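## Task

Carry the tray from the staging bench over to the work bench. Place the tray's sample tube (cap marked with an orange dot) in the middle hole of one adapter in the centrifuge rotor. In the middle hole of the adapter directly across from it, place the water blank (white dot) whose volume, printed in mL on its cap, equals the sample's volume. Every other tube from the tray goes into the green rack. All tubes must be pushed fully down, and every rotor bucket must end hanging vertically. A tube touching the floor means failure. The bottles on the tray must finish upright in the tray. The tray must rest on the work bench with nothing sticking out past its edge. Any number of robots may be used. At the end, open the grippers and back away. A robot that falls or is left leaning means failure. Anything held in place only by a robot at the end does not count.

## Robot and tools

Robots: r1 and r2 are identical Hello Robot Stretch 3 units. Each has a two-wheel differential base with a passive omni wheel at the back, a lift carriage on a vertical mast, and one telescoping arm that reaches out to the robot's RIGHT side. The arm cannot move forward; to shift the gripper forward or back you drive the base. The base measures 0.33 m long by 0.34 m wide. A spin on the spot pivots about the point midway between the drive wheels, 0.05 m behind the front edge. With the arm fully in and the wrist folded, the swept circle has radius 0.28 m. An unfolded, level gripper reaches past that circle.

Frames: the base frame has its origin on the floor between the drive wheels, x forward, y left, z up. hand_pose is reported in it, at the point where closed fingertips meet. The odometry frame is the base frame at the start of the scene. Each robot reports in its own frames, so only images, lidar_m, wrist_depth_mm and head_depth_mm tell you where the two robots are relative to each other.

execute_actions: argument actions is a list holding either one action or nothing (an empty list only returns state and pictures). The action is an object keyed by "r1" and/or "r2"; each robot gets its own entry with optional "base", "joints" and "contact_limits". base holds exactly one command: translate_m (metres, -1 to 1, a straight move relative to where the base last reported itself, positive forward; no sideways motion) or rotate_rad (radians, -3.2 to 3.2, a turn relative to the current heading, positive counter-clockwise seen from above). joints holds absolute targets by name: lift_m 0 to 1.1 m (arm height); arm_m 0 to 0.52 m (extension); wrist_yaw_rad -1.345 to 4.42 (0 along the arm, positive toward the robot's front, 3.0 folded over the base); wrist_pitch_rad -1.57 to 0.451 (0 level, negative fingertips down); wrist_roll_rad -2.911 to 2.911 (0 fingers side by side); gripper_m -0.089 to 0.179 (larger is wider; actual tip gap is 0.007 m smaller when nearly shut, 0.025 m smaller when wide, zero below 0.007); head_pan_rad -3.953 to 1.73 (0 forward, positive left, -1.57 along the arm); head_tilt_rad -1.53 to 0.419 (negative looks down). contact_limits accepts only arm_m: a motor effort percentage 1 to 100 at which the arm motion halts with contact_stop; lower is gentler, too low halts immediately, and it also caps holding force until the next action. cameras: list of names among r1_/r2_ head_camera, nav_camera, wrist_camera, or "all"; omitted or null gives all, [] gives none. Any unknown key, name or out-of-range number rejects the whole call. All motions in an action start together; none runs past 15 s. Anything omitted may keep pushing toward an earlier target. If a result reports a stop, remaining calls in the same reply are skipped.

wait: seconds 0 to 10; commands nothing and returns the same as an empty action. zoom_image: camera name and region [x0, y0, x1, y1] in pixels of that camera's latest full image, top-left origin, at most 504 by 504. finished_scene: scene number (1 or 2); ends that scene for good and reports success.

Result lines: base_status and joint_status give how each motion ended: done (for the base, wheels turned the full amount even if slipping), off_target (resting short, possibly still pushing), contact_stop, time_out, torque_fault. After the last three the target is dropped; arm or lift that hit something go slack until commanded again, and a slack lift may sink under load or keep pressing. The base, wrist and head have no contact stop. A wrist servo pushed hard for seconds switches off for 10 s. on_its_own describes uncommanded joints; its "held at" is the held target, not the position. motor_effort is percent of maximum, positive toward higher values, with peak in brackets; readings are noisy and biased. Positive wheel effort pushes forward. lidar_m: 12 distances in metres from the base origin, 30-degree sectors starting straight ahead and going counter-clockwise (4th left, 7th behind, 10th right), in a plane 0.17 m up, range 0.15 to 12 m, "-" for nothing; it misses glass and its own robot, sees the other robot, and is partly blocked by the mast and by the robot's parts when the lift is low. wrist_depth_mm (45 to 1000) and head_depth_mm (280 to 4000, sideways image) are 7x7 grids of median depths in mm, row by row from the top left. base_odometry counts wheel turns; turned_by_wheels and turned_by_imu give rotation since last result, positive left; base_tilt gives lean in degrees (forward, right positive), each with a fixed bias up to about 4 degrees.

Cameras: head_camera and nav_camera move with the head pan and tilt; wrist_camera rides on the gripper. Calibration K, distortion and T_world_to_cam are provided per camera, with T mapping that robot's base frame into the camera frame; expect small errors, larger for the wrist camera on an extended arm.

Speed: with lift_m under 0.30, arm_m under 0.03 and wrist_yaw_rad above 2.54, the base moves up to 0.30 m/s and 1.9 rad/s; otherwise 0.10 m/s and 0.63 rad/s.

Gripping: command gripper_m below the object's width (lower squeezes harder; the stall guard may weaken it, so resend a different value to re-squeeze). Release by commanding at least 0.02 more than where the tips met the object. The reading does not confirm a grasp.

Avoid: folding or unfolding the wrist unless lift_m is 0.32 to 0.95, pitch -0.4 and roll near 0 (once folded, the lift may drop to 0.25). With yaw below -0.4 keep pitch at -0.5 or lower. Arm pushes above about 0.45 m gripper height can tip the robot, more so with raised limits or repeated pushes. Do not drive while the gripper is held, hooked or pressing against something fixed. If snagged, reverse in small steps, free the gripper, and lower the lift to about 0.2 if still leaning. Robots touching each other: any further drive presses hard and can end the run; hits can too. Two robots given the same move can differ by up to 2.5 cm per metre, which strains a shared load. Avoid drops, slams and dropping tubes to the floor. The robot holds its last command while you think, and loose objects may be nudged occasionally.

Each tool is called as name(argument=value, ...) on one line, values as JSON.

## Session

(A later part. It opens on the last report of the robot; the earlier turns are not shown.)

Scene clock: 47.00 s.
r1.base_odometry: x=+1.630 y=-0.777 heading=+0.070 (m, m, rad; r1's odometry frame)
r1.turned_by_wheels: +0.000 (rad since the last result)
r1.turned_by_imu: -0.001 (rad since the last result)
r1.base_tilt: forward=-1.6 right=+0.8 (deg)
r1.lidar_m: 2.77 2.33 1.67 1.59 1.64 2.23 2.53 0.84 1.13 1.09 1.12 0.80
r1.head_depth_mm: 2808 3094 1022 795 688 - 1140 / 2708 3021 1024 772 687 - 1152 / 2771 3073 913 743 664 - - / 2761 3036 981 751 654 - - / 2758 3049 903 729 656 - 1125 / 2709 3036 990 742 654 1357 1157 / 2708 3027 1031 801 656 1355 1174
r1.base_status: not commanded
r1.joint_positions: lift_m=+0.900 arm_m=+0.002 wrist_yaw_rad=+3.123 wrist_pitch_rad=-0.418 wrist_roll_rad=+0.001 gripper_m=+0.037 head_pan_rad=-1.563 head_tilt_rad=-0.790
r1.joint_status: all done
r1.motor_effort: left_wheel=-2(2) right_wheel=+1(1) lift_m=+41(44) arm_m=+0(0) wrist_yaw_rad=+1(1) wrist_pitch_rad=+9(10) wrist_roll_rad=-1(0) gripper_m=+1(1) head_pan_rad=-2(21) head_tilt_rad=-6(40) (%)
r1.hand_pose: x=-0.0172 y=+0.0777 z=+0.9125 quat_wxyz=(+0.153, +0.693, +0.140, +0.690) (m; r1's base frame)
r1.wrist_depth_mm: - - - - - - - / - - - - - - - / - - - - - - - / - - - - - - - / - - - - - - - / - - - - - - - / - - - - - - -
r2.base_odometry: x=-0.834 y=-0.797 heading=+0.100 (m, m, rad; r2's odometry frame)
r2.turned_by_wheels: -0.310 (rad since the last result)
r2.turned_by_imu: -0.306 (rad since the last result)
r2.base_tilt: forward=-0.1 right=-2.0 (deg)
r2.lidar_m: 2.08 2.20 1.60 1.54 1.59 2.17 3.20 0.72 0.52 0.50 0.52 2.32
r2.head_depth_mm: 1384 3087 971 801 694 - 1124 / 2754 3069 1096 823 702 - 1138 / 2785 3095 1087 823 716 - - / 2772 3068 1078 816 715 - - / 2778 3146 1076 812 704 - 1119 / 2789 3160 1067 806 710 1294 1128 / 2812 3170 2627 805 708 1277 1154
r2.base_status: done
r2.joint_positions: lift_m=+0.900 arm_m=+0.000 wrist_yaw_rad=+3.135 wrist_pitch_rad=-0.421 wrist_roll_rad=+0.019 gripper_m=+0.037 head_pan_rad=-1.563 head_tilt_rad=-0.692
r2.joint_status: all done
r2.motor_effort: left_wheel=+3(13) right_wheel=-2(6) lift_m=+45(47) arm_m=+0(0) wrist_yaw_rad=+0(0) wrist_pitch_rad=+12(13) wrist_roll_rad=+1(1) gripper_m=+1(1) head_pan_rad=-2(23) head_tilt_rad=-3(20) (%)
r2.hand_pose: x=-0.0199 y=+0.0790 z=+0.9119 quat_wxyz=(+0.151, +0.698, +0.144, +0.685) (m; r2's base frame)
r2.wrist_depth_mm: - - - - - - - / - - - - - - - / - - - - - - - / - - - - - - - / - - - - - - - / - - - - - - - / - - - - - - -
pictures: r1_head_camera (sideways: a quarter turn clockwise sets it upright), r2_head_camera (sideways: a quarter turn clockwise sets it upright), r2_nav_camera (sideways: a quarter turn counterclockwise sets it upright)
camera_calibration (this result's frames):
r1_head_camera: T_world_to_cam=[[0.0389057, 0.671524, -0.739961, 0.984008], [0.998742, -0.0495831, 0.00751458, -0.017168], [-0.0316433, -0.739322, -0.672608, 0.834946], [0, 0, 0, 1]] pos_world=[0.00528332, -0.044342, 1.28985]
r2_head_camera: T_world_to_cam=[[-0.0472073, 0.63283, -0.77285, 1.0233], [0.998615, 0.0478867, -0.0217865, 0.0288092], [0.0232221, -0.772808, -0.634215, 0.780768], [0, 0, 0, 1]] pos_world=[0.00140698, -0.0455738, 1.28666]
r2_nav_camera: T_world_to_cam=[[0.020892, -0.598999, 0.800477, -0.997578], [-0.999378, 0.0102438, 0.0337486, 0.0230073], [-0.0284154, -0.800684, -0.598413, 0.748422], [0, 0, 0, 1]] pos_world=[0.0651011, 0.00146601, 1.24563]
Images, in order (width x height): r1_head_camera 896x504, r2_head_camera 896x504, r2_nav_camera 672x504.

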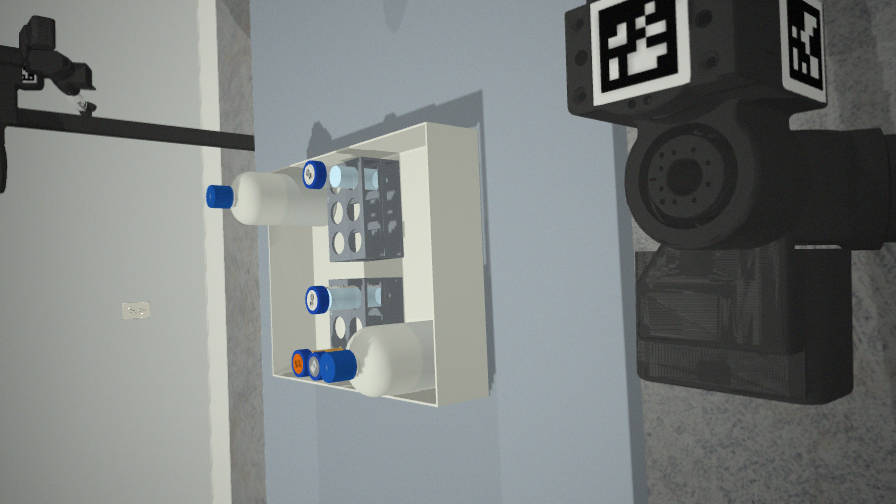

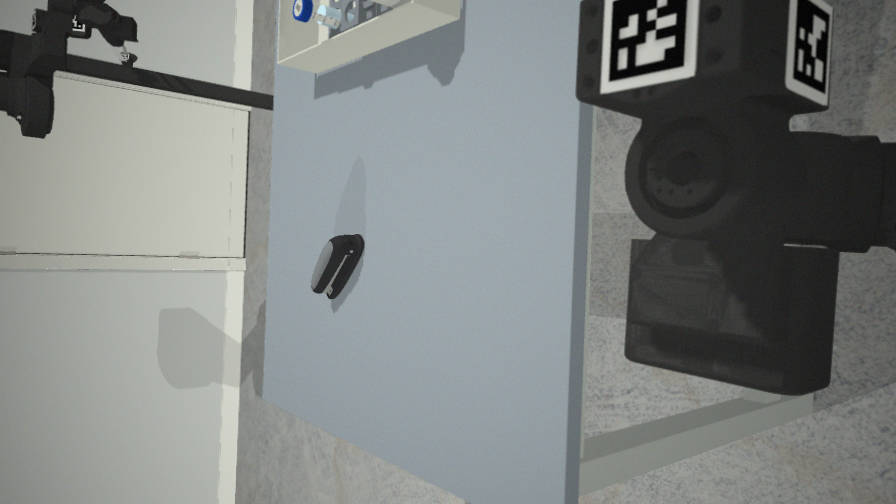

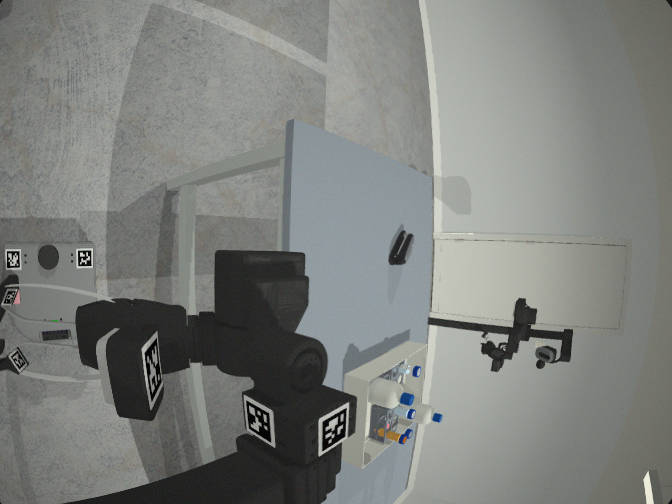

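execute_actions(actions=[{"r1":{"base":{"rotate_rad":0.03},"joints":{"wrist_yaw_rad":0}},"r2":{"base":{"translate_m":-0.42},"joints":{"wrist_yaw_rad":0}}}], cameras=[])

execute_actions(actions=[{"r1":{"joints":{"lift_m":1.1,"wrist_pitch_rad":-1.57,"wrist_roll_rad":1.57,"gripper_m":0.06,"arm_m":0.3}},"r2":{"joints":{"lift_m":1.1,"wrist_pitch_rad":-1.57,"wrist_roll_rad":1.57,"gripper_m":0.06,"arm_m":0.3}}}])

Scene clock: 67.70 s.
r1.base_odometry: x=+1.630 y=-0.777 heading=+0.100 (m, m, rad; r1's odometry frame)
r1.turned_by_wheels: +0.030 (rad since the last result)
r1.turned_by_imu: +0.029 (rad since the last result)
r1.base_tilt: forward=-1.6 right=+0.7 (deg)
r1.lidar_m: 2.77 2.27 1.66 1.58 1.64 2.30 2.53 0.83 1.12 1.09 1.13 0.80
r1.head_depth_mm: 2805 3072 1023 796 687 - - / 2783 3082 1022 749 686 - - / 2784 3013 909 739 - - - / 1532 3007 1002 752 - 1330 1177 / 2765 3023 869 731 655 1362 1178 / 2744 3044 1027 753 655 1356 1179 / 2739 3034 1031 799 657 1360 1182
r1.base_status: done
r1.joint_positions: lift_m=+0.900 arm_m=+0.002 wrist_yaw_rad=+0.003 wrist_pitch_rad=-0.418 wrist_roll_rad=+0.001 gripper_m=+0.037 head_pan_rad=-1.563 head_tilt_rad=-0.790
r1.joint_status: all done
r1.motor_effort: left_wheel=-3(7) right_wheel=+1(3) lift_m=+41(41) arm_m=+0(1) wrist_yaw_rad=-2(3) wrist_pitch_rad=+9(9) wrist_roll_rad=+0(1) gripper_m=-1(0) head_pan_rad=-2(3) head_tilt_rad=-6(7) (%)
r1.hand_pose: x=-0.0208 y=-0.3712 z=+0.9125 quat_wxyz=(+0.692, +0.148, -0.692, -0.146) (m; r1's base frame)
r1.wrist_depth_mm: - - - - - - - / 798 836 717 720 766 - - / 572 587 394 538 546 643 654 / 454 460 413 408 405 490 497 / 370 377 387 384 401 393 399 / 318 316 314 329 334 333 336 / 295 291 292 289 291 289 289
r2.base_odometry: x=-1.252 y=-0.839 heading=+0.100 (m, m, rad; r2's odometry frame)
r2.turned_by_wheels: +0.000 (rad since the last result)
r2.turned_by_imu: +0.000 (rad since the last result)
r2.base_tilt: forward=+0.0 right=-2.0 (deg)
r2.lidar_m: 2.49 2.20 1.60 1.53 1.59 2.17 2.80 0.72 0.52 0.50 0.52 0.71
r2.head_depth_mm: 2780 3165 1103 829 694 - - / 2760 3085 1045 795 702 - - / 2744 3083 939 790 - - - / 1380 3066 988 787 716 1351 1138 / 2763 3105 985 782 713 1348 1134 / 2799 3175 1067 808 712 1350 1133 / 2790 3162 1062 804 707 1337 1148
r2.base_status: done
r2.joint_positions: lift_m=+0.900 arm_m=+0.000 wrist_yaw_rad=+0.002 wrist_pitch_rad=-0.421 wrist_roll_rad=+0.019 gripper_m=+0.037 head_pan_rad=-1.563 head_tilt_rad=-0.692
r2.joint_status: all done
r2.motor_effort: left_wheel=+3(5) right_wheel=-2(5) lift_m=+46(46) arm_m=+0(0) wrist_yaw_rad=-1(3) wrist_pitch_rad=+12(12) wrist_roll_rad=+0(0) gripper_m=+1(0) head_pan_rad=-3(3) head_tilt_rad=-3(2) (%)
r2.hand_pose: x=-0.0211 y=-0.3691 z=+0.9119 quat_wxyz=(+0.685, +0.147, -0.698, -0.149) (m; r2's base frame)
r2.wrist_depth_mm: - - - - - - - / - - 763 787 912 - - / 643 641 447 599 587 674 683 / 481 488 472 478 481 506 508 / 391 393 400 400 406 409 410 / 330 332 345 335 347 342 346 / - - - - - - -
pictures: none
No camera images: the call's "cameras" was empty. Leave "cameras" out to get every camera's image.

Scene clock: 71.13 s.
r1.base_odometry: x=+1.630 y=-0.777 heading=+0.100 (m, m, rad; r1's odometry frame)
r1.turned_by_wheels: +0.000 (rad since the last result)
r1.turned_by_imu: +0.000 (rad since the last result)
r1.base_tilt: forward=-1.7 right=+0.7 (deg)
r1.lidar_m: 2.77 2.26 1.66 1.59 1.65 2.30 2.53 0.84 1.12 1.09 1.13 0.80
r1.head_depth_mm: 2787 3080 1022 795 669 1350 1176 / 2844 2976 1026 771 668 1353 1174 / 2837 2964 907 738 653 1351 1179 / - - 1000 751 653 1355 1174 / 2726 3042 869 730 654 1357 1176 / 2770 3033 1028 752 654 1364 1175 / 2730 2995 1029 802 656 1358 1178
r1.base_status: not commanded
r1.joint_positions: lift_m=+1.099 arm_m=+0.300 wrist_yaw_rad=+0.002 wrist_pitch_rad=-1.564 wrist_roll_rad=+1.568 gripper_m=+0.060 head_pan_rad=-1.563 head_tilt_rad=-0.790
r1.joint_status: all done
r1.motor_effort: left_wheel=-3(3) right_wheel=+1(1) lift_m=+42(43) arm_m=+4(5) wrist_yaw_rad=-1(2) wrist_pitch_rad=-4(7) wrist_roll_rad=+2(1) gripper_m=+0(76) head_pan_rad=-2(2) head_tilt_rad=-7(6) (%)
r1.hand_pose: x=-0.0216 y=-0.4220 z=+0.9813 quat_wxyz=(+0.002, +0.001, -0.709, -0.705) (m; r1's base frame)
r1.wrist_depth_mm: 337 333 351 348 - - - / 366 363 365 358 - - - / 370 376 375 373 - - - / 389 390 386 391 - - - / 388 340 400 398 - - - / 266 296 421 419 - - - / 267 441 434 426 - - -
r2.base_odometry: x=-1.252 y=-0.839 heading=+0.100 (m, m, rad; r2's odometry frame)
r2.turned_by_wheels: +0.000 (rad since the last result)
r2.turned_by_imu: +0.000 (rad since the last result)
r2.base_tilt: forward=+0.0 right=-2.0 (deg)
r2.lidar_m: 2.49 2.21 1.60 1.54 1.59 2.17 2.80 0.72 0.52 0.50 0.52 0.71
r2.head_depth_mm: 2852 3043 1105 830 726 1364 1151 / - 2999 1043 798 722 1354 1149 / - - 933 787 718 1355 1139 / 2680 3133 977 787 715 1349 1137 / 2785 3110 984 785 712 1349 1137 / 2783 3181 1066 807 709 1340 1130 / 2803 3206 1060 804 708 1331 1151
r2.base_status: not commanded
r2.joint_positions: lift_m=+1.097 arm_m=+0.300 wrist_yaw_rad=+0.000 wrist_pitch_rad=-1.549 wrist_roll_rad=+1.567 gripper_m=+0.060 head_pan_rad=-1.563 head_tilt_rad=-0.692
r2.joint_status: all done
joint sent to its limit — the command would take r2.lift_m past its upper limit and r2.wrist_pitch_rad past its lower limit, so those joints were sent only as far as their limits.
r2.motor_effort: left_wheel=+3(3) right_wheel=-2(2) lift_m=+45(48) arm_m=+4(5) wrist_yaw_rad=+0(1) wrist_pitch_rad=-5(11) wrist_roll_rad=+2(2) gripper_m=+1(78) head_pan_rad=-2(3) head_tilt_rad=-2(4) (%)
r2.hand_pose: x=-0.0215 y=-0.4256 z=+0.9789 quat_wxyz=(+0.002, +0.001, -0.714, -0.700) (m; r2's base frame)
r2.wrist_depth_mm: 354 352 355 - - - - / 328 362 364 - - - - / 330 371 365 - - - - / 352 373 377 - - - - / 348 380 378 - - - - / 315 385 - - - - - / 322 397 404 - - - -
pictures: r1_head_camera (sideways: a quarter turn clockwise sets it upright), r1_nav_camera (sideways: a quarter turn counterclockwise sets it upright), r1_wrist_camera, r2_head_camera (sideways: a quarter turn clockwise sets it upright), r2_nav_camera (sideways: a quarter turn counterclockwise sets it upright), r2_wrist_camera
camera_calibration (this result's frames):
r1_head_camera: T_world_to_cam=[[0.0391377, 0.671894, -0.739612, 0.983552], [0.998724, -0.0499363, 0.00748476, -0.017129], [-0.0319045, -0.738962, -0.672992, 0.835447], [0, 0, 0, 1]] pos_world=[0.00526777, -0.0443355, 1.28982]
r1_nav_camera: T_world_to_cam=[[0.0355672, -0.6928, 0.720252, -0.901038], [-0.997983, -0.0625412, -0.0108755, 0.0674956], [0.05258, -0.718413, -0.693627, 0.853982], [0, 0, 0, 1]] pos_world=[0.0545044, -0.00650587, 1.24205]
r1_wrist_camera: T_world_to_cam=[[-0.0470902, 0.998654, -0.0217289, 0.438216], [0.978845, 0.0504703, 0.19828, -0.126952], [0.19911, -0.0119322, -0.979905, 1.12473], [0, 0, 0, 1]] pos_world=[-0.0790434, -0.417799, 1.13683]
r2_head_camera: T_world_to_cam=[[-0.0470883, 0.632839, -0.77285, 1.0233], [0.998624, 0.047699, -0.0217865, 0.0288092], [0.0230768, -0.772813, -0.634215, 0.780769], [0, 0, 0, 1]] pos_world=[0.00139841, -0.0455729, 1.28666]
r2_nav_camera: T_world_to_cam=[[0.0207793, -0.599003, 0.800477, -0.997577], [-0.999376, 0.0104317, 0.0337486, 0.0230073], [-0.0285659, -0.800679, -0.598413, 0.748423], [0, 0, 0, 1]] pos_world=[0.0651013, 0.00145491, 1.24563]
r2_wrist_camera: T_world_to_cam=[[0.00422232, 0.999986, 0.00334222, 0.423188], [0.991705, -0.00461668, 0.128452, -0.0663453], [0.128466, 0.00277213, -0.99171, 1.13379], [0, 0, 0, 1]] pos_world=[-0.0816451, -0.426632, 1.1315]
Images, in order (width x height): r1_head_camera 896x504, r1_nav_camera 672x504, r1_wrist_camera 644x364, r2_head_camera 896x504, r2_nav_camera 672x504, r2_wrist_camera 644x364.

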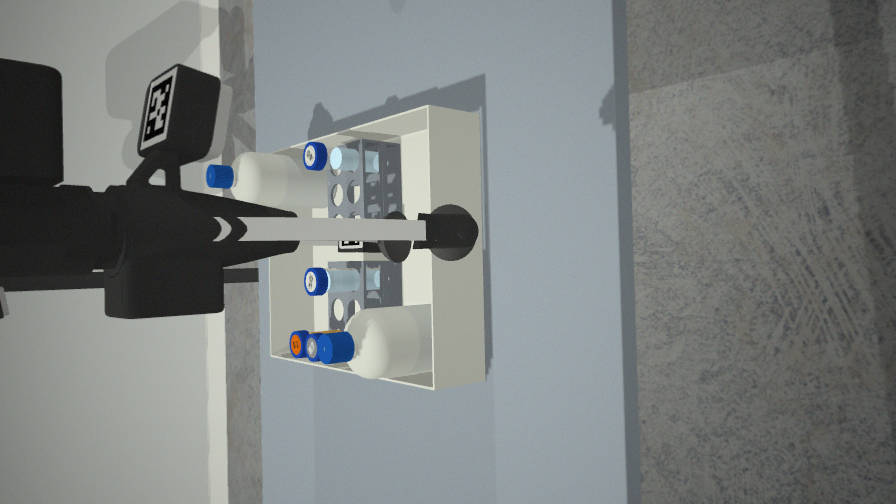

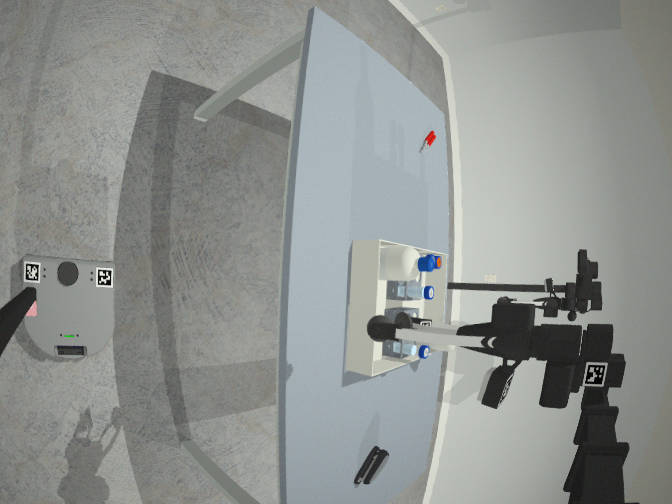

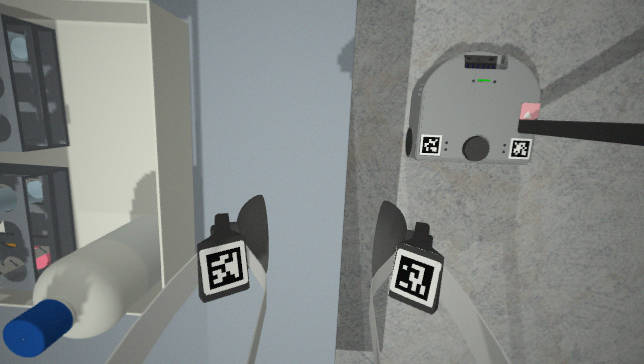

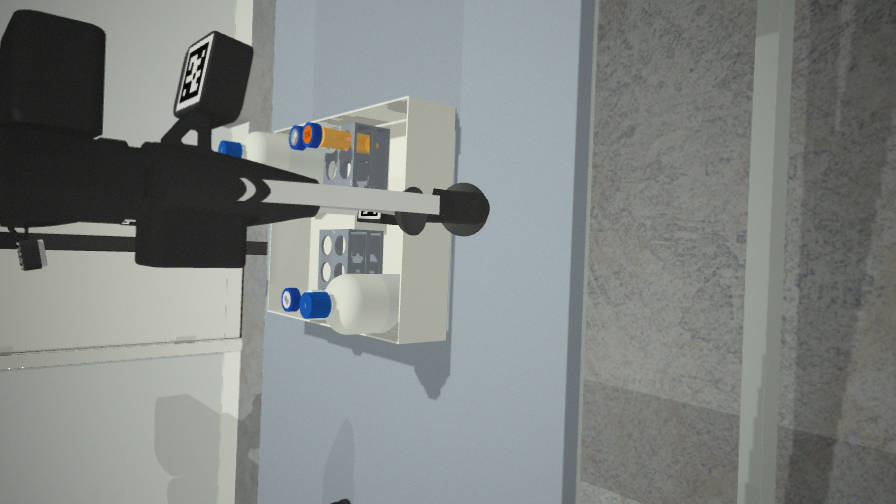

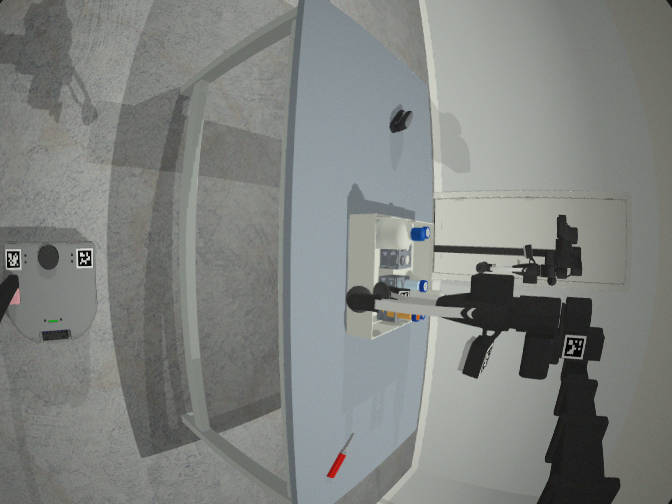

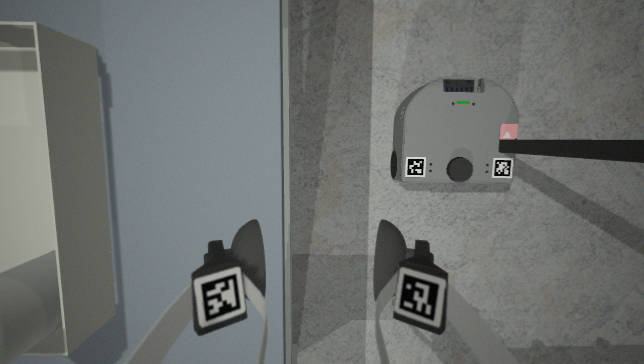

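execute_actions(actions=[{"r1":{"joints":{"lift_m":1.0,"arm_m":0.455}},"r2":{"joints":{"lift_m":0.99,"wrist_pitch_rad":-1.3,"arm_m":0.5}}}], cameras=["r1_wrist_camera","r2_wrist_camera","r2_head_camera"])

Scene clock: 80.73 s.
r1.base_odometry: x=+1.630 y=-0.777 heading=+0.100 (m, m, rad; r1's odometry frame)
r1.turned_by_wheels: +0.000 (rad since the last result)
r1.turned_by_imu: -0.001 (rad since the last result)
r1.base_tilt: forward=-1.7 right=+0.6 (deg)
r1.lidar_m: 2.77 2.25 1.66 1.58 1.65 2.31 2.54 0.84 1.12 1.09 1.13 0.80
r1.head_depth_mm: 2711 - 1020 793 669 1348 1174 / - 3031 1021 771 669 1349 1177 / - 3146 914 738 653 1348 1174 / 822 - 978 737 655 1353 1175 / 2729 3042 867 730 653 1358 1176 / 2744 3013 1026 753 655 1359 1172 / 2712 3014 1030 804 655 1362 1179
r1.base_status: not commanded
r1.joint_positions: lift_m=+1.000 arm_m=+0.455 wrist_yaw_rad=+0.001 wrist_pitch_rad=-1.564 wrist_roll_rad=+1.568 gripper_m=+0.060 head_pan_rad=-1.563 head_tilt_rad=-0.790
r1.joint_status: all done
r1.motor_effort: left_wheel=-3(3) right_wheel=+2(1) lift_m=+29(34) arm_m=+5(5) wrist_yaw_rad=+0(1) wrist_pitch_rad=-3(4) wrist_roll_rad=+1(1) gripper_m=+0(0) head_pan_rad=-2(2) head_tilt_rad=-8(7) (%)
r1.hand_pose: x=-0.0216 y=-0.5769 z=+0.8826 quat_wxyz=(+0.002, +0.001, -0.709, -0.705) (m; r1's base frame)
r1.wrist_depth_mm: 203 254 259 253 256 252 938 / 214 263 267 263 262 258 970 / 219 272 273 273 271 267 - / 249 284 284 282 280 278 - / 227 291 291 290 288 288 - / 245 280 235 297 302 300 - / 248 278 192 308 309 - -
r2.base_odometry: x=-1.252 y=-0.839 heading=+0.100 (m, m, rad; r2's odometry frame)
r2.turned_by_wheels: +0.000 (rad since the last result)
r2.turned_by_imu: +0.000 (rad since the last result)
r2.base_tilt: forward=+0.0 right=-2.0 (deg)
r2.lidar_m: 2.49 2.19 1.60 1.54 1.59 2.17 2.80 0.72 0.52 0.50 0.52 0.71
r2.head_depth_mm: 2736 - 1098 826 724 1362 1151 / 2675 3190 1045 796 722 1353 1145 / 848 - 936 789 720 1355 1139 / 1501 3062 965 786 717 1358 1136 / 2777 3139 984 782 713 1345 1136 / 2785 3159 1065 810 710 1340 1131 / 2837 3175 1058 805 709 1336 1148
r2.base_status: not commanded
r2.joint_positions: lift_m=+0.990 arm_m=+0.500 wrist_yaw_rad=+0.000 wrist_pitch_rad=-1.304 wrist_roll_rad=+1.567 gripper_m=+0.060 head_pan_rad=-1.563 head_tilt_rad=-0.692
r2.joint_status: all done
r2.motor_effort: left_wheel=+3(3) right_wheel=-2(2) lift_m=+31(36) arm_m=+4(5) wrist_yaw_rad=+0(0) wrist_pitch_rad=+3(3) wrist_roll_rad=+1(1) gripper_m=+0(1) head_pan_rad=-2(3) head_tilt_rad=-3(3) (%)
r2.hand_pose: x=-0.0215 y=-0.6885 z=+0.8753 quat_wxyz=(+0.002, +0.001, -0.795, -0.607) (m; r2's base frame)
r2.wrist_depth_mm: 171 228 266 254 243 231 219 / 285 233 278 261 244 236 222 / 300 243 281 268 251 239 225 / 219 252 287 272 257 242 231 / 339 273 296 275 255 246 233 / 352 282 - 277 - 252 235 / 337 260 303 225 272 253 238
pictures: r1_wrist_camera, r2_head_camera (sideways: a quarter turn clockwise sets it upright), r2_wrist_camera
camera_calibration (this result's frames):
r1_wrist_camera: T_world_to_cam=[[-0.0469643, 0.998672, -0.0211807, 0.590244], [0.978852, 0.0502381, 0.198307, -0.0997077], [0.199108, -0.0114194, -0.979911, 1.02638], [0, 0, 0, 1]] pos_world=[-0.0790417, -0.572731, 1.03804]
r2_head_camera: T_world_to_cam=[[-0.0470884, 0.632839, -0.77285, 1.0233], [0.998624, 0.0476991, -0.0217865, 0.0288092], [0.0230769, -0.772813, -0.634215, 0.780769], [0, 0, 0, 1]] pos_world=[0.00139842, -0.0455729, 1.28666]
r2_wrist_camera: T_world_to_cam=[[0.00479447, 0.970918, -0.239363, 0.87883], [0.991689, 0.0261597, 0.125975, -0.0309144], [0.128573, -0.237977, -0.962723, 0.840649], [0, 0, 0, 1]] pos_world=[-0.0816405, -0.652408, 1.02357]
Images, in order (width x height): r1_wrist_camera 644x364, r2_head_camera 896x504, r2_wrist_camera 644x364.

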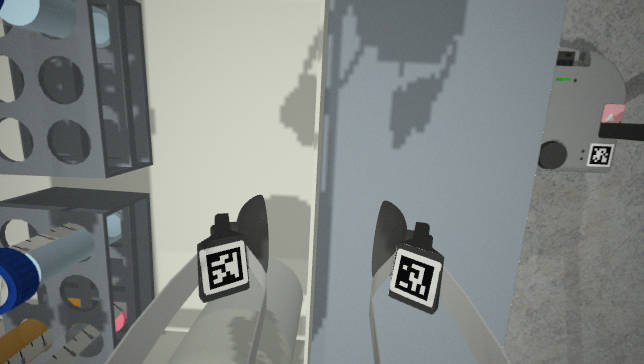

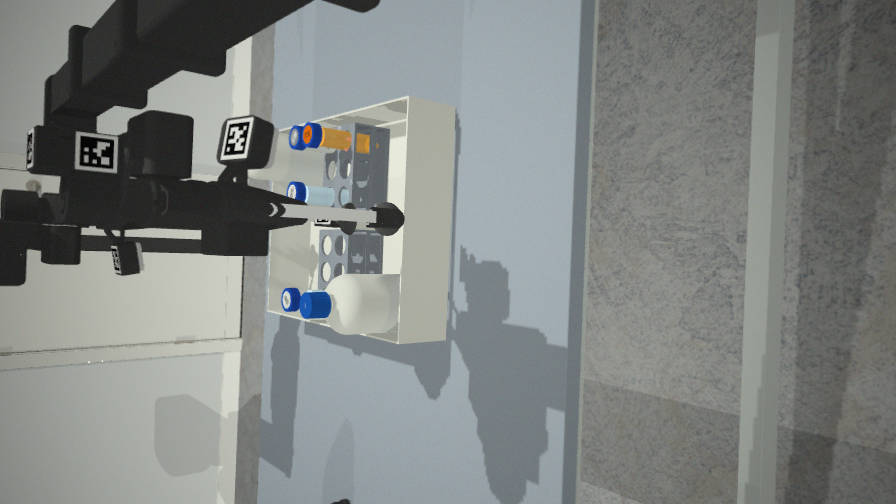

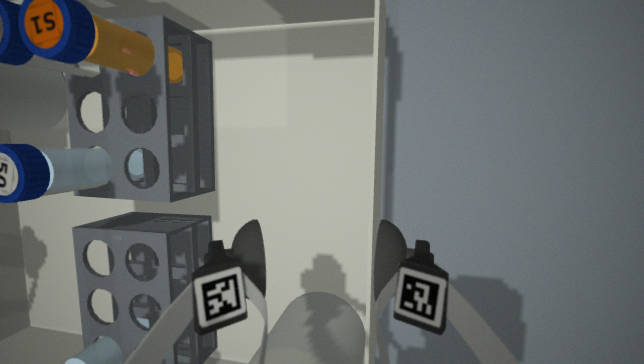

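execute_actions(actions=[{"r1":{"joints":{"lift_m":0.91}},"r2":{"joints":{"lift_m":0.91,"wrist_pitch_rad":-1.42,"arm_m":0.51}}}], cameras=["r1_wrist_camera","r2_wrist_camera"])

execute_actions(actions=[{"r1":{"joints":{"gripper_m":-0.04}},"r2":{"joints":{"gripper_m":-0.04}}}], cameras=[])

execute_actions(actions=[{"r1":{"joints":{"lift_m":0.95}},"r2":{"joints":{"lift_m":0.95}}}], cameras=["r1_wrist_camera","r2_wrist_camera","r1_head_camera","r2_head_camera"])

Scene clock: 90.27 s.
r1.base_odometry: x=+1.630 y=-0.777 heading=+0.100 (m, m, rad; r1's odometry frame)
r1.turned_by_wheels: +0.000 (rad since the last result)
r1.turned_by_imu: -0.001 (rad since the last result)
r1.base_tilt: forward=-1.7 right=+0.5 (deg)
r1.lidar_m: 2.77 2.26 1.66 1.59 1.65 2.30 2.54 0.84 1.13 1.09 1.13 0.80
r1.head_depth_mm: 2778 3096 - - 652 1355 1174 / 2759 3003 981 750 667 1361 1177 / 2792 - 924 739 653 1355 1177 / 2621 1659 - 737 653 1353 1170 / 1116 3008 868 729 655 1358 1177 / 2713 3025 1029 751 654 1356 1183 / 2724 3036 1029 799 655 1356 1178
r1.base_status: not commanded
r1.joint_positions: lift_m=+0.910 arm_m=+0.455 wrist_yaw_rad=+0.001 wrist_pitch_rad=-1.564 wrist_roll_rad=+1.568 gripper_m=+0.060 head_pan_rad=-1.563 head_tilt_rad=-0.790
r1.joint_status: all done
r1.motor_effort: left_wheel=-3(3) right_wheel=+2(2) lift_m=+29(30) arm_m=+4(5) wrist_yaw_rad=-1(1) wrist_pitch_rad=-3(3) wrist_roll_rad=+1(1) gripper_m=+0(0) head_pan_rad=-2(2) head_tilt_rad=-6(6) (%)
r1.hand_pose: x=-0.0216 y=-0.5769 z=+0.7926 quat_wxyz=(+0.002, +0.001, -0.709, -0.705) (m; r1's base frame)
r1.wrist_depth_mm: 174 174 172 172 171 170 168 / 180 179 178 177 177 174 173 / 185 185 184 183 182 181 179 / 192 192 190 189 188 186 185 / 199 199 196 195 194 192 192 / 206 205 206 203 203 201 200 / 209 213 192 209 209 206 -
r2.base_odometry: x=-1.252 y=-0.839 heading=+0.100 (m, m, rad; r2's odometry frame)
r2.turned_by_wheels: +0.000 (rad since the last result)
r2.turned_by_imu: +0.000 (rad since the last result)
r2.base_tilt: forward=+0.0 right=-1.9 (deg)
r2.lidar_m: 2.49 2.20 1.60 1.54 1.59 2.17 2.80 0.72 0.52 0.50 0.52 0.71
r2.head_depth_mm: 2744 3061 - - 731 1368 1152 / 2754 2965 998 795 723 1357 1145 / 2725 - 932 788 718 1350 1139 / 1032 3002 966 786 716 1353 1138 / 2766 3164 982 783 713 1354 1137 / 2800 3145 1066 808 711 1338 1135 / 2813 3170 1060 804 709 1338 1150
r2.base_status: not commanded
r2.joint_positions: lift_m=+0.910 arm_m=+0.510 wrist_yaw_rad=+0.000 wrist_pitch_rad=-1.412 wrist_roll_rad=+1.567 gripper_m=+0.060 head_pan_rad=-1.563 head_tilt_rad=-0.692
r2.joint_status: all done
r2.motor_effort: left_wheel=+4(3) right_wheel=-2(2) lift_m=+31(30) arm_m=+4(5) wrist_yaw_rad=+0(1) wrist_pitch_rad=-4(4) wrist_roll_rad=+1(1) gripper_m=+0(1) head_pan_rad=-2(2) head_tilt_rad=-3(4) (%)
r2.hand_pose: x=-0.0215 y=-0.6708 z=+0.7921 quat_wxyz=(+0.002, +0.001, -0.761, -0.649) (m; r2's base frame)
r2.wrist_depth_mm: 188 187 181 175 172 166 162 / 190 190 184 179 175 170 165 / 194 195 190 183 178 172 170 / 198 200 193 186 182 176 171 / 208 205 196 192 185 180 173 / 206 209 - 195 - 183 177 / 192 212 204 198 194 186 180
pictures: r1_wrist_camera, r2_wrist_camera
camera_calibration (this result's frames):
r1_wrist_camera: T_world_to_cam=[[-0.0469645, 0.998672, -0.0211807, 0.58834], [0.978852, 0.0502383, 0.198307, -0.0818599], [0.199108, -0.0114193, -0.979911, 0.938193], [0, 0, 0, 1]] pos_world=[-0.0790417, -0.572733, 0.94804]
r2_wrist_camera: T_world_to_cam=[[0.00487495, 0.991082, -0.133164, 0.771188], [0.991694, 0.0123241, 0.128028, -0.0317847], [0.128527, -0.132682, -0.98279, 0.851222], [0, 0, 0, 1]] pos_world=[-0.0816439, -0.650977, 0.943337]
Images, in order (width x height): r1_wrist_camera 644x364, r2_wrist_camera 644x364.

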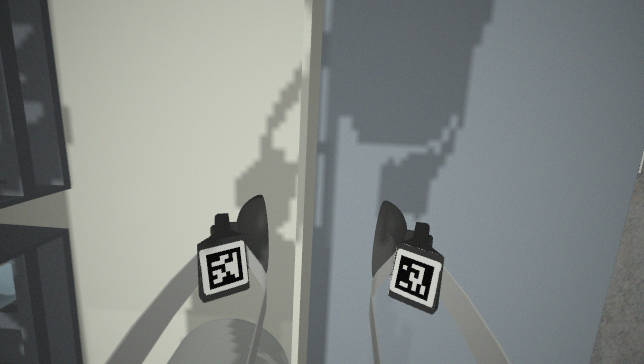

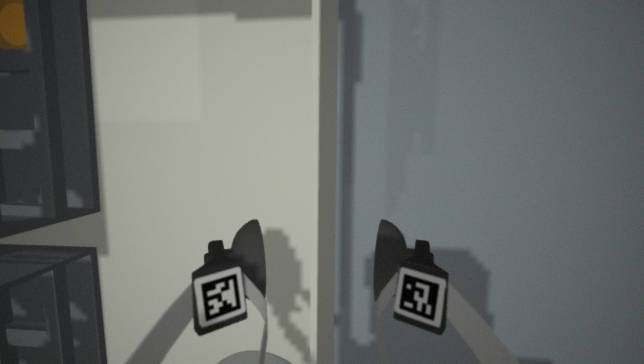

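Scene clock: 91.77 s.
r1.base_odometry: x=+1.630 y=-0.777 heading=+0.100 (m, m, rad; r1's odometry frame)
r1.turned_by_wheels: +0.000 (rad since the last result)
r1.turned_by_imu: +0.000 (rad since the last result)
r1.base_tilt: forward=-1.8 right=+0.7 (deg)
r1.lidar_m: 2.77 2.26 1.66 1.59 1.65 2.30 2.53 0.84 1.12 1.09 1.13 0.80
r1.head_depth_mm: 2801 3079 - - 651 1343 1172 / 2760 3049 983 747 667 1356 1170 / 2765 - 921 737 653 1359 1171 / 2633 1660 - 752 654 1349 1170 / 1117 3003 868 729 653 1354 1174 / 2722 3028 1025 751 655 1365 1177 / 2728 3029 1028 801 654 1360 1178
r1.base_status: not commanded
r1.joint_positions: lift_m=+0.910 arm_m=+0.455 wrist_yaw_rad=+0.001 wrist_pitch_rad=-1.536 wrist_roll_rad=+1.568 gripper_m=-0.039 head_pan_rad=-1.563 head_tilt_rad=-0.790
r1.joint_status: all done
r1.motor_effort: left_wheel=-3(3) right_wheel=+1(1) lift_m=+30(30) arm_m=+1(5) wrist_yaw_rad=-1(1) wrist_pitch_rad=-18(18) wrist_roll_rad=+1(1) gripper_m=-16(93) head_pan_rad=-3(3) head_tilt_rad=-6(6) (%)
r1.hand_pose: x=-0.0216 y=-0.5844 z=+0.7920 quat_wxyz=(+0.002, +0.001, -0.719, -0.695) (m; r1's base frame)
r1.wrist_depth_mm: 176 176 174 170 169 167 164 / 181 182 179 176 175 171 169 / 185 189 185 182 180 176 174 / 191 194 191 189 186 183 180 / 202 201 198 - 193 189 186 / 185 210 205 205 199 195 193 / 211 218 187 206 207 202 201
r2.base_odometry: x=-1.252 y=-0.839 heading=+0.100 (m, m, rad; r2's odometry frame)
r2.turned_by_wheels: +0.000 (rad since the last result)
r2.turned_by_imu: +0.000 (rad since the last result)
r2.base_tilt: forward=+0.0 right=-2.0 (deg)
r2.lidar_m: 2.49 2.20 1.60 1.54 1.59 2.17 2.81 0.72 0.52 0.50 0.52 0.71
r2.head_depth_mm: 2757 3050 - - 733 1363 1146 / 2776 2999 997 795 722 1362 1140 / 2740 - 933 789 719 1357 1140 / 1035 3003 968 786 715 1350 1139 / 2745 3145 983 783 713 1344 1136 / 2796 3175 1066 810 709 1344 1131 / 2801 3126 1059 803 707 1340 1146
r2.base_status: not commanded
r2.joint_positions: lift_m=+0.910 arm_m=+0.510 wrist_yaw_rad=+0.000 wrist_pitch_rad=-1.409 wrist_roll_rad=+1.567 gripper_m=-0.039 head_pan_rad=-1.563 head_tilt_rad=-0.692
r2.joint_status: all done
r2.motor_effort: left_wheel=+3(3) right_wheel=-2(2) lift_m=+31(31) arm_m=+2(4) wrist_yaw_rad=+0(0) wrist_pitch_rad=-5(5) wrist_roll_rad=+1(1) gripper_m=-16(91) head_pan_rad=-2(2) head_tilt_rad=-3(3) (%)
r2.hand_pose: x=-0.0215 y=-0.6718 z=+0.7921 quat_wxyz=(+0.002, +0.001, -0.762, -0.648) (m; r2's base frame)
r2.wrist_depth_mm: 188 187 181 175 173 167 162 / 191 192 184 179 176 170 165 / 194 194 189 182 179 173 168 / 199 200 192 186 182 176 171 / 209 204 197 188 185 180 174 / 206 208 202 - 188 182 177 / 190 213 205 198 195 185 181
pictures: none
No camera images: the call's "cameras" was empty. Leave "cameras" out to get every camera's image.

Scene clock: 93.00 s.
r1.base_odometry: x=+1.630 y=-0.777 heading=+0.100 (m, m, rad; r1's odometry frame)
r1.turned_by_wheels: +0.000 (rad since the last result)
r1.turned_by_imu: +0.000 (rad since the last result)
r1.base_tilt: forward=-1.6 right=+0.6 (deg)
r1.lidar_m: 2.77 2.27 1.66 1.59 1.65 2.30 2.53 0.84 1.12 1.09 1.13 0.81
r1.head_depth_mm: 2790 3015 - 794 666 1356 1172 / 2732 - 962 748 668 1346 1171 / 2693 963 833 726 653 1352 1174 / 1176 - 836 729 653 1354 1178 / 2699 3044 792 711 654 1357 1173 / 2737 3055 1030 750 654 1357 1181 / 2723 3046 1029 799 655 1357 1183
r1.base_status: not commanded
r1.joint_positions: lift_m=+0.949 arm_m=+0.455 wrist_yaw_rad=+0.001 wrist_pitch_rad=-1.544 wrist_roll_rad=+1.568 gripper_m=-0.039 head_pan_rad=-1.563 head_tilt_rad=-0.790
r1.joint_status: all done
r1.motor_effort: left_wheel=-2(3) right_wheel=+1(1) lift_m=+49(51) arm_m=+1(1) wrist_yaw_rad=-1(1) wrist_pitch_rad=-14(18) wrist_roll_rad=+1(1) gripper_m=-17(16) head_pan_rad=-2(3) head_tilt_rad=-8(6) (%)
r1.hand_pose: x=-0.0216 y=-0.5823 z=+0.8314 quat_wxyz=(+0.002, +0.001, -0.716, -0.698) (m; r1's base frame)
r1.wrist_depth_mm: 177 178 174 173 205 203 200 / 181 183 179 177 212 209 207 / 187 189 186 186 218 216 212 / 192 196 192 192 225 222 222 / 202 203 200 - 234 231 987 / 185 212 209 207 242 239 - / 214 219 187 249 250 247 -
r2.base_odometry: x=-1.252 y=-0.839 heading=+0.100 (m, m, rad; r2's odometry frame)
r2.turned_by_wheels: +0.000 (rad since the last result)
r2.turned_by_imu: +0.000 (rad since the last result)
r2.base_tilt: forward=-0.1 right=-2.0 (deg)
r2.lidar_m: 2.49 2.19 1.60 1.54 1.59 2.17 2.80 0.72 0.52 0.50 0.52 0.71
r2.head_depth_mm: 2762 2985 - 798 723 1365 1151 / 2715 3248 960 789 721 1355 1147 / 2694 - 910 772 719 1351 1140 / 868 2986 933 777 714 1352 1144 / 2767 3102 755 779 713 1348 1134 / 2784 3167 1066 806 711 1343 1130 / 2794 3153 1057 806 706 1335 1151
r2.base_status: not commanded
r2.joint_positions: lift_m=+0.950 arm_m=+0.510 wrist_yaw_rad=+0.000 wrist_pitch_rad=-1.406 wrist_roll_rad=+1.567 gripper_m=-0.039 head_pan_rad=-1.563 head_tilt_rad=-0.692
r2.joint_status: all done
r2.motor_effort: left_wheel=+2(5) right_wheel=-2(3) lift_m=+54(57) arm_m=+2(2) wrist_yaw_rad=+0(0) wrist_pitch_rad=-7(8) wrist_roll_rad=+1(1) gripper_m=-14(16) head_pan_rad=-2(2) head_tilt_rad=-3(3) (%)
r2.hand_pose: x=-0.0215 y=-0.6726 z=+0.8315 quat_wxyz=(+0.002, +0.001, -0.763, -0.647) (m; r2's base frame)
r2.wrist_depth_mm: 182 193 188 184 207 201 194 / 195 196 190 187 212 205 200 / 199 201 194 189 215 210 202 / 203 204 198 196 220 212 206 / 211 209 201 198 224 217 210 / 212 213 206 - 225 219 212 / 193 218 208 207 232 225 217
pictures: r1_head_camera (sideways: a quarter turn clockwise sets it upright), r1_wrist_camera, r2_head_camera (sideways: a quarter turn clockwise sets it upright), r2_wrist_camera
camera_calibration (this result's frames):
r1_head_camera: T_world_to_cam=[[0.0391379, 0.671896, -0.739611, 0.983551], [0.998724, -0.0499367, 0.00748465, -0.0171289], [-0.0319048, -0.73896, -0.672993, 0.835448], [0, 0, 0, 1]] pos_world=[0.00526775, -0.0443355, 1.28982]
r1_wrist_camera: T_world_to_cam=[[-0.0469565, 0.998039, -0.0413923, 0.611055], [0.978846, 0.0542354, 0.197279, -0.086106], [0.199137, -0.0312531, -0.979473, 0.964242], [0, 0, 0, 1]] pos_world=[-0.0790385, -0.575051, 0.986729]
r2_head_camera: T_world_to_cam=[[-0.0470884, 0.632849, -0.772842, 1.02329], [0.998624, 0.0476994, -0.021786, 0.0288085], [0.0230769, -0.772804, -0.634225, 0.780782], [0, 0, 0, 1]] pos_world=[0.00139842, -0.0455727, 1.28666]
r2_wrist_camera: T_world_to_cam=[[0.00496617, 0.990226, -0.139384, 0.782826], [0.991693, 0.0130384, 0.127962, -0.0362719], [0.128529, -0.138861, -0.981936, 0.884836], [0, 0, 0, 1]] pos_world=[-0.081644, -0.651832, 0.982606]
Images, in order (width x height): r1_head_camera 896x504, r1_wrist_camera 644x364, r2_head_camera 896x504, r2_wrist_camera 644x364.

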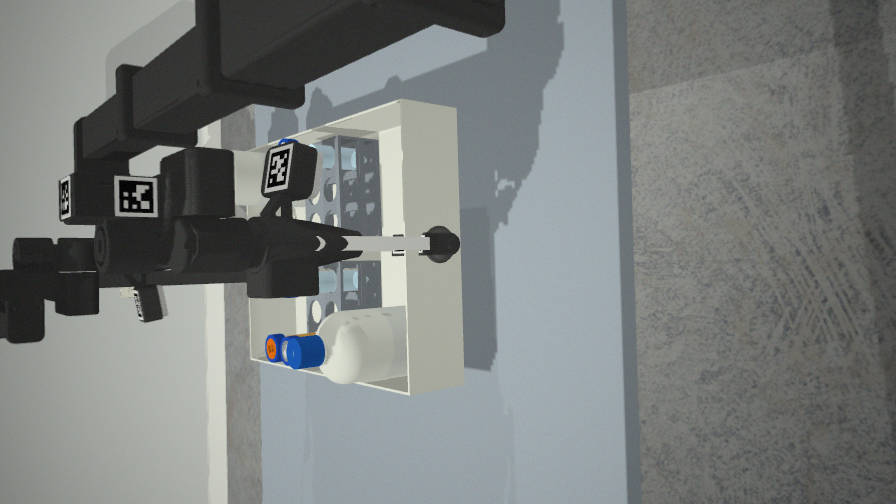

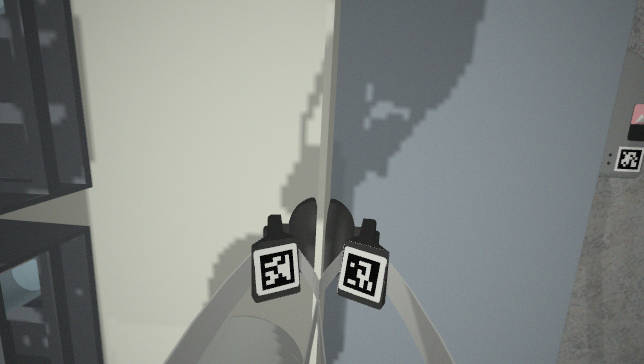

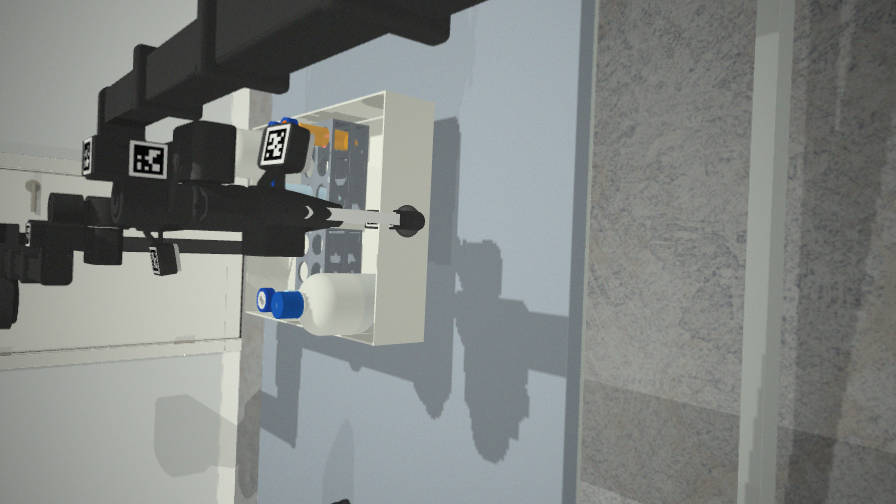

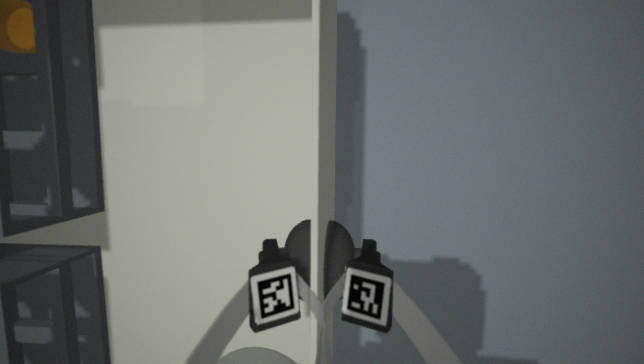

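Holds. Raise above rack height and go.

execute_actions(actions=[{"r1":{"base":{"translate_m":-0.5},"joints":{"lift_m":1.06,"arm_m":0.46}},"r2":{"base":{"translate_m":0.5},"joints":{"lift_m":1.06}}}], cameras=["r1_wrist_camera","r2_wrist_camera","r1_head_camera"])

Scene clock: 102.20 s.
r1.base_odometry: x=+1.132 y=-0.827 heading=+0.100 (m, m, rad; r1's odometry frame)
r1.turned_by_wheels: +0.000 (rad since the last result)
r1.turned_by_imu: +0.001 (rad since the last result)
r1.base_tilt: forward=-1.8 right=+0.5 (deg)
r1.lidar_m: 3.27 2.26 1.65 1.58 1.67 2.31 2.04 2.27 0.48 1.08 1.13 1.25
r1.head_depth_mm: 2852 3086 2499 821 650 1293 1176 / 2760 2979 695 795 651 1295 1111 / 2824 843 651 797 653 1353 1176 / - - 648 798 653 1352 1174 / 2709 890 619 797 653 1355 1174 / 2733 2984 630 800 654 1359 1176 / 2758 3016 1027 801 655 1356 1177
r1.base_status: done
r1.joint_positions: lift_m=+1.059 arm_m=+0.460 wrist_yaw_rad=+0.001 wrist_pitch_rad=-1.566 wrist_roll_rad=+1.568 gripper_m=-0.039 head_pan_rad=-1.563 head_tilt_rad=-0.790
r1.joint_status: all done
r1.motor_effort: left_wheel=-2(5) right_wheel=+1(2) lift_m=+49(52) arm_m=+4(4) wrist_yaw_rad=-1(1) wrist_pitch_rad=-2(14) wrist_roll_rad=+1(0) gripper_m=-16(16) head_pan_rad=-2(3) head_tilt_rad=-7(7) (%)
r1.hand_pose: x=-0.0216 y=-0.5814 z=+0.9418 quat_wxyz=(+0.002, +0.001, -0.708, -0.706) (m; r1's base frame)
r1.wrist_depth_mm: 173 174 172 171 307 307 989 / 178 181 178 178 318 316 - / 183 186 185 185 331 325 - / 188 194 191 191 337 344 - / 200 201 199 - 349 - - / 202 208 207 206 362 - - / 211 216 187 374 380 - -
r2.base_odometry: x=-0.755 y=-0.789 heading=+0.100 (m, m, rad; r2's odometry frame)
r2.turned_by_wheels: +0.000 (rad since the last result)
r2.turned_by_imu: -0.004 (rad since the last result)
r2.base_tilt: forward=-0.1 right=-1.9 (deg)
r2.lidar_m: 2.00 2.21 1.61 1.54 1.59 2.16 3.29 0.71 0.52 0.50 0.51 2.25
r2.head_depth_mm: 2834 3123 1095 828 703 1364 1130 / 2720 2944 712 824 702 1362 1146 / - 864 714 821 720 1354 1139 / 1538 976 717 816 716 1349 1138 / 2791 2950 702 813 712 1338 1133 / 2793 3164 2505 808 711 1016 1136 / 2789 3177 2610 1986 1510 1335 1150
r2.base_status: done
r2.joint_positions: lift_m=+1.060 arm_m=+0.510 wrist_yaw_rad=+0.000 wrist_pitch_rad=-1.428 wrist_roll_rad=+1.567 gripper_m=-0.039 head_pan_rad=-1.563 head_tilt_rad=-0.692
r2.joint_status: all done
r2.motor_effort: left_wheel=+3(8) right_wheel=-2(4) lift_m=+54(56) arm_m=+2(2) wrist_yaw_rad=+0(0) wrist_pitch_rad=+5(7) wrist_roll_rad=+1(1) gripper_m=-15(15) head_pan_rad=-2(2) head_tilt_rad=-4(2) (%)
r2.hand_pose: x=-0.0215 y=-0.6670 z=+0.9411 quat_wxyz=(+0.002, +0.001, -0.755, -0.655) (m; r2's base frame)
r2.wrist_depth_mm: 188 191 186 184 309 300 940 / 193 193 190 187 312 310 982 / 195 197 192 191 321 311 - / 199 202 197 195 330 321 - / 205 205 199 196 336 327 - / 198 210 204 - 339 333 - / 190 213 207 204 350 337 -
pictures: r1_head_camera (sideways: a quarter turn clockwise sets it upright), r1_wrist_camera, r2_wrist_camera
camera_calibration (this result's frames):
r1_head_camera: T_world_to_cam=[[0.0391377, 0.671896, -0.739611, 0.983551], [0.998724, -0.0499363, 0.00748466, -0.0171289], [-0.0319046, -0.738961, -0.672993, 0.835448], [0, 0, 0, 1]] pos_world=[0.00526777, -0.0443355, 1.28982]
r1_wrist_camera: T_world_to_cam=[[-0.0469711, 0.998712, -0.0191804, 0.59418], [0.978852, 0.0498475, 0.198404, -0.111549], [0.199105, -0.00945552, -0.979933, 1.08556], [0, 0, 0, 1]] pos_world=[-0.0790421, -0.57759, 1.09731]
r2_wrist_camera: T_world_to_cam=[[0.00493916, 0.993063, -0.117478, 0.773765], [0.991694, 0.0102349, 0.128212, -0.0524805], [0.128525, -0.117135, -0.984764, 1.01045], [0, 0, 0, 1]] pos_world=[-0.0816447, -0.649501, 1.09268]
Images, in order (width x height): r1_head_camera 896x504, r1_wrist_camera 644x364, r2_wrist_camera 644x364.

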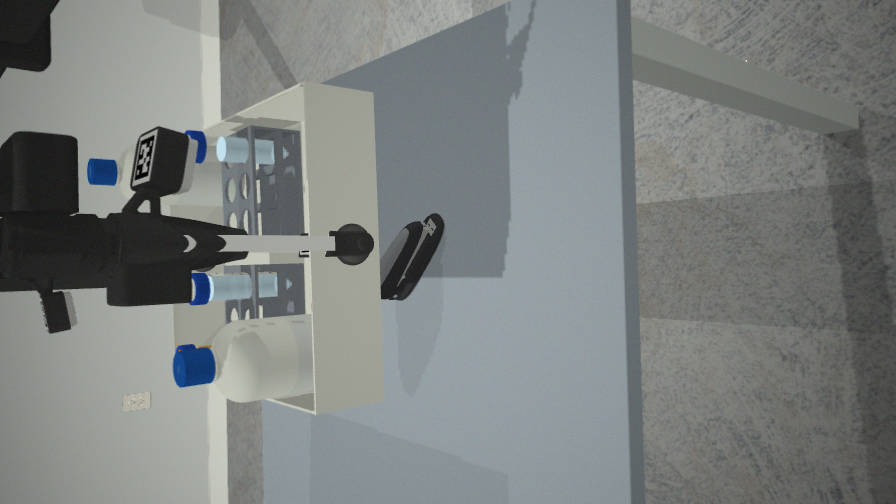

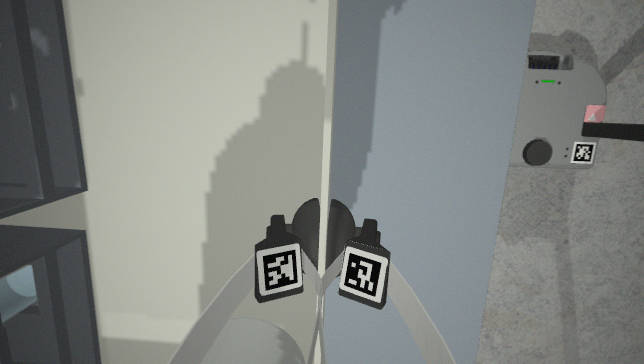

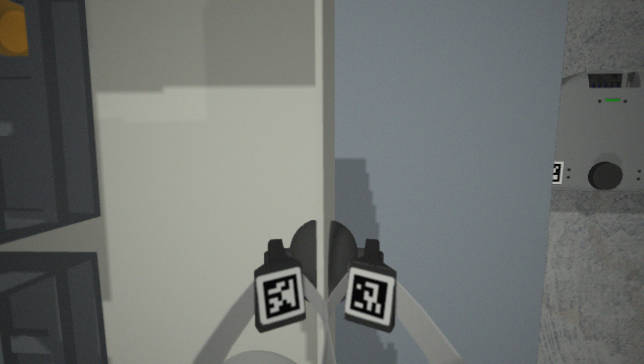

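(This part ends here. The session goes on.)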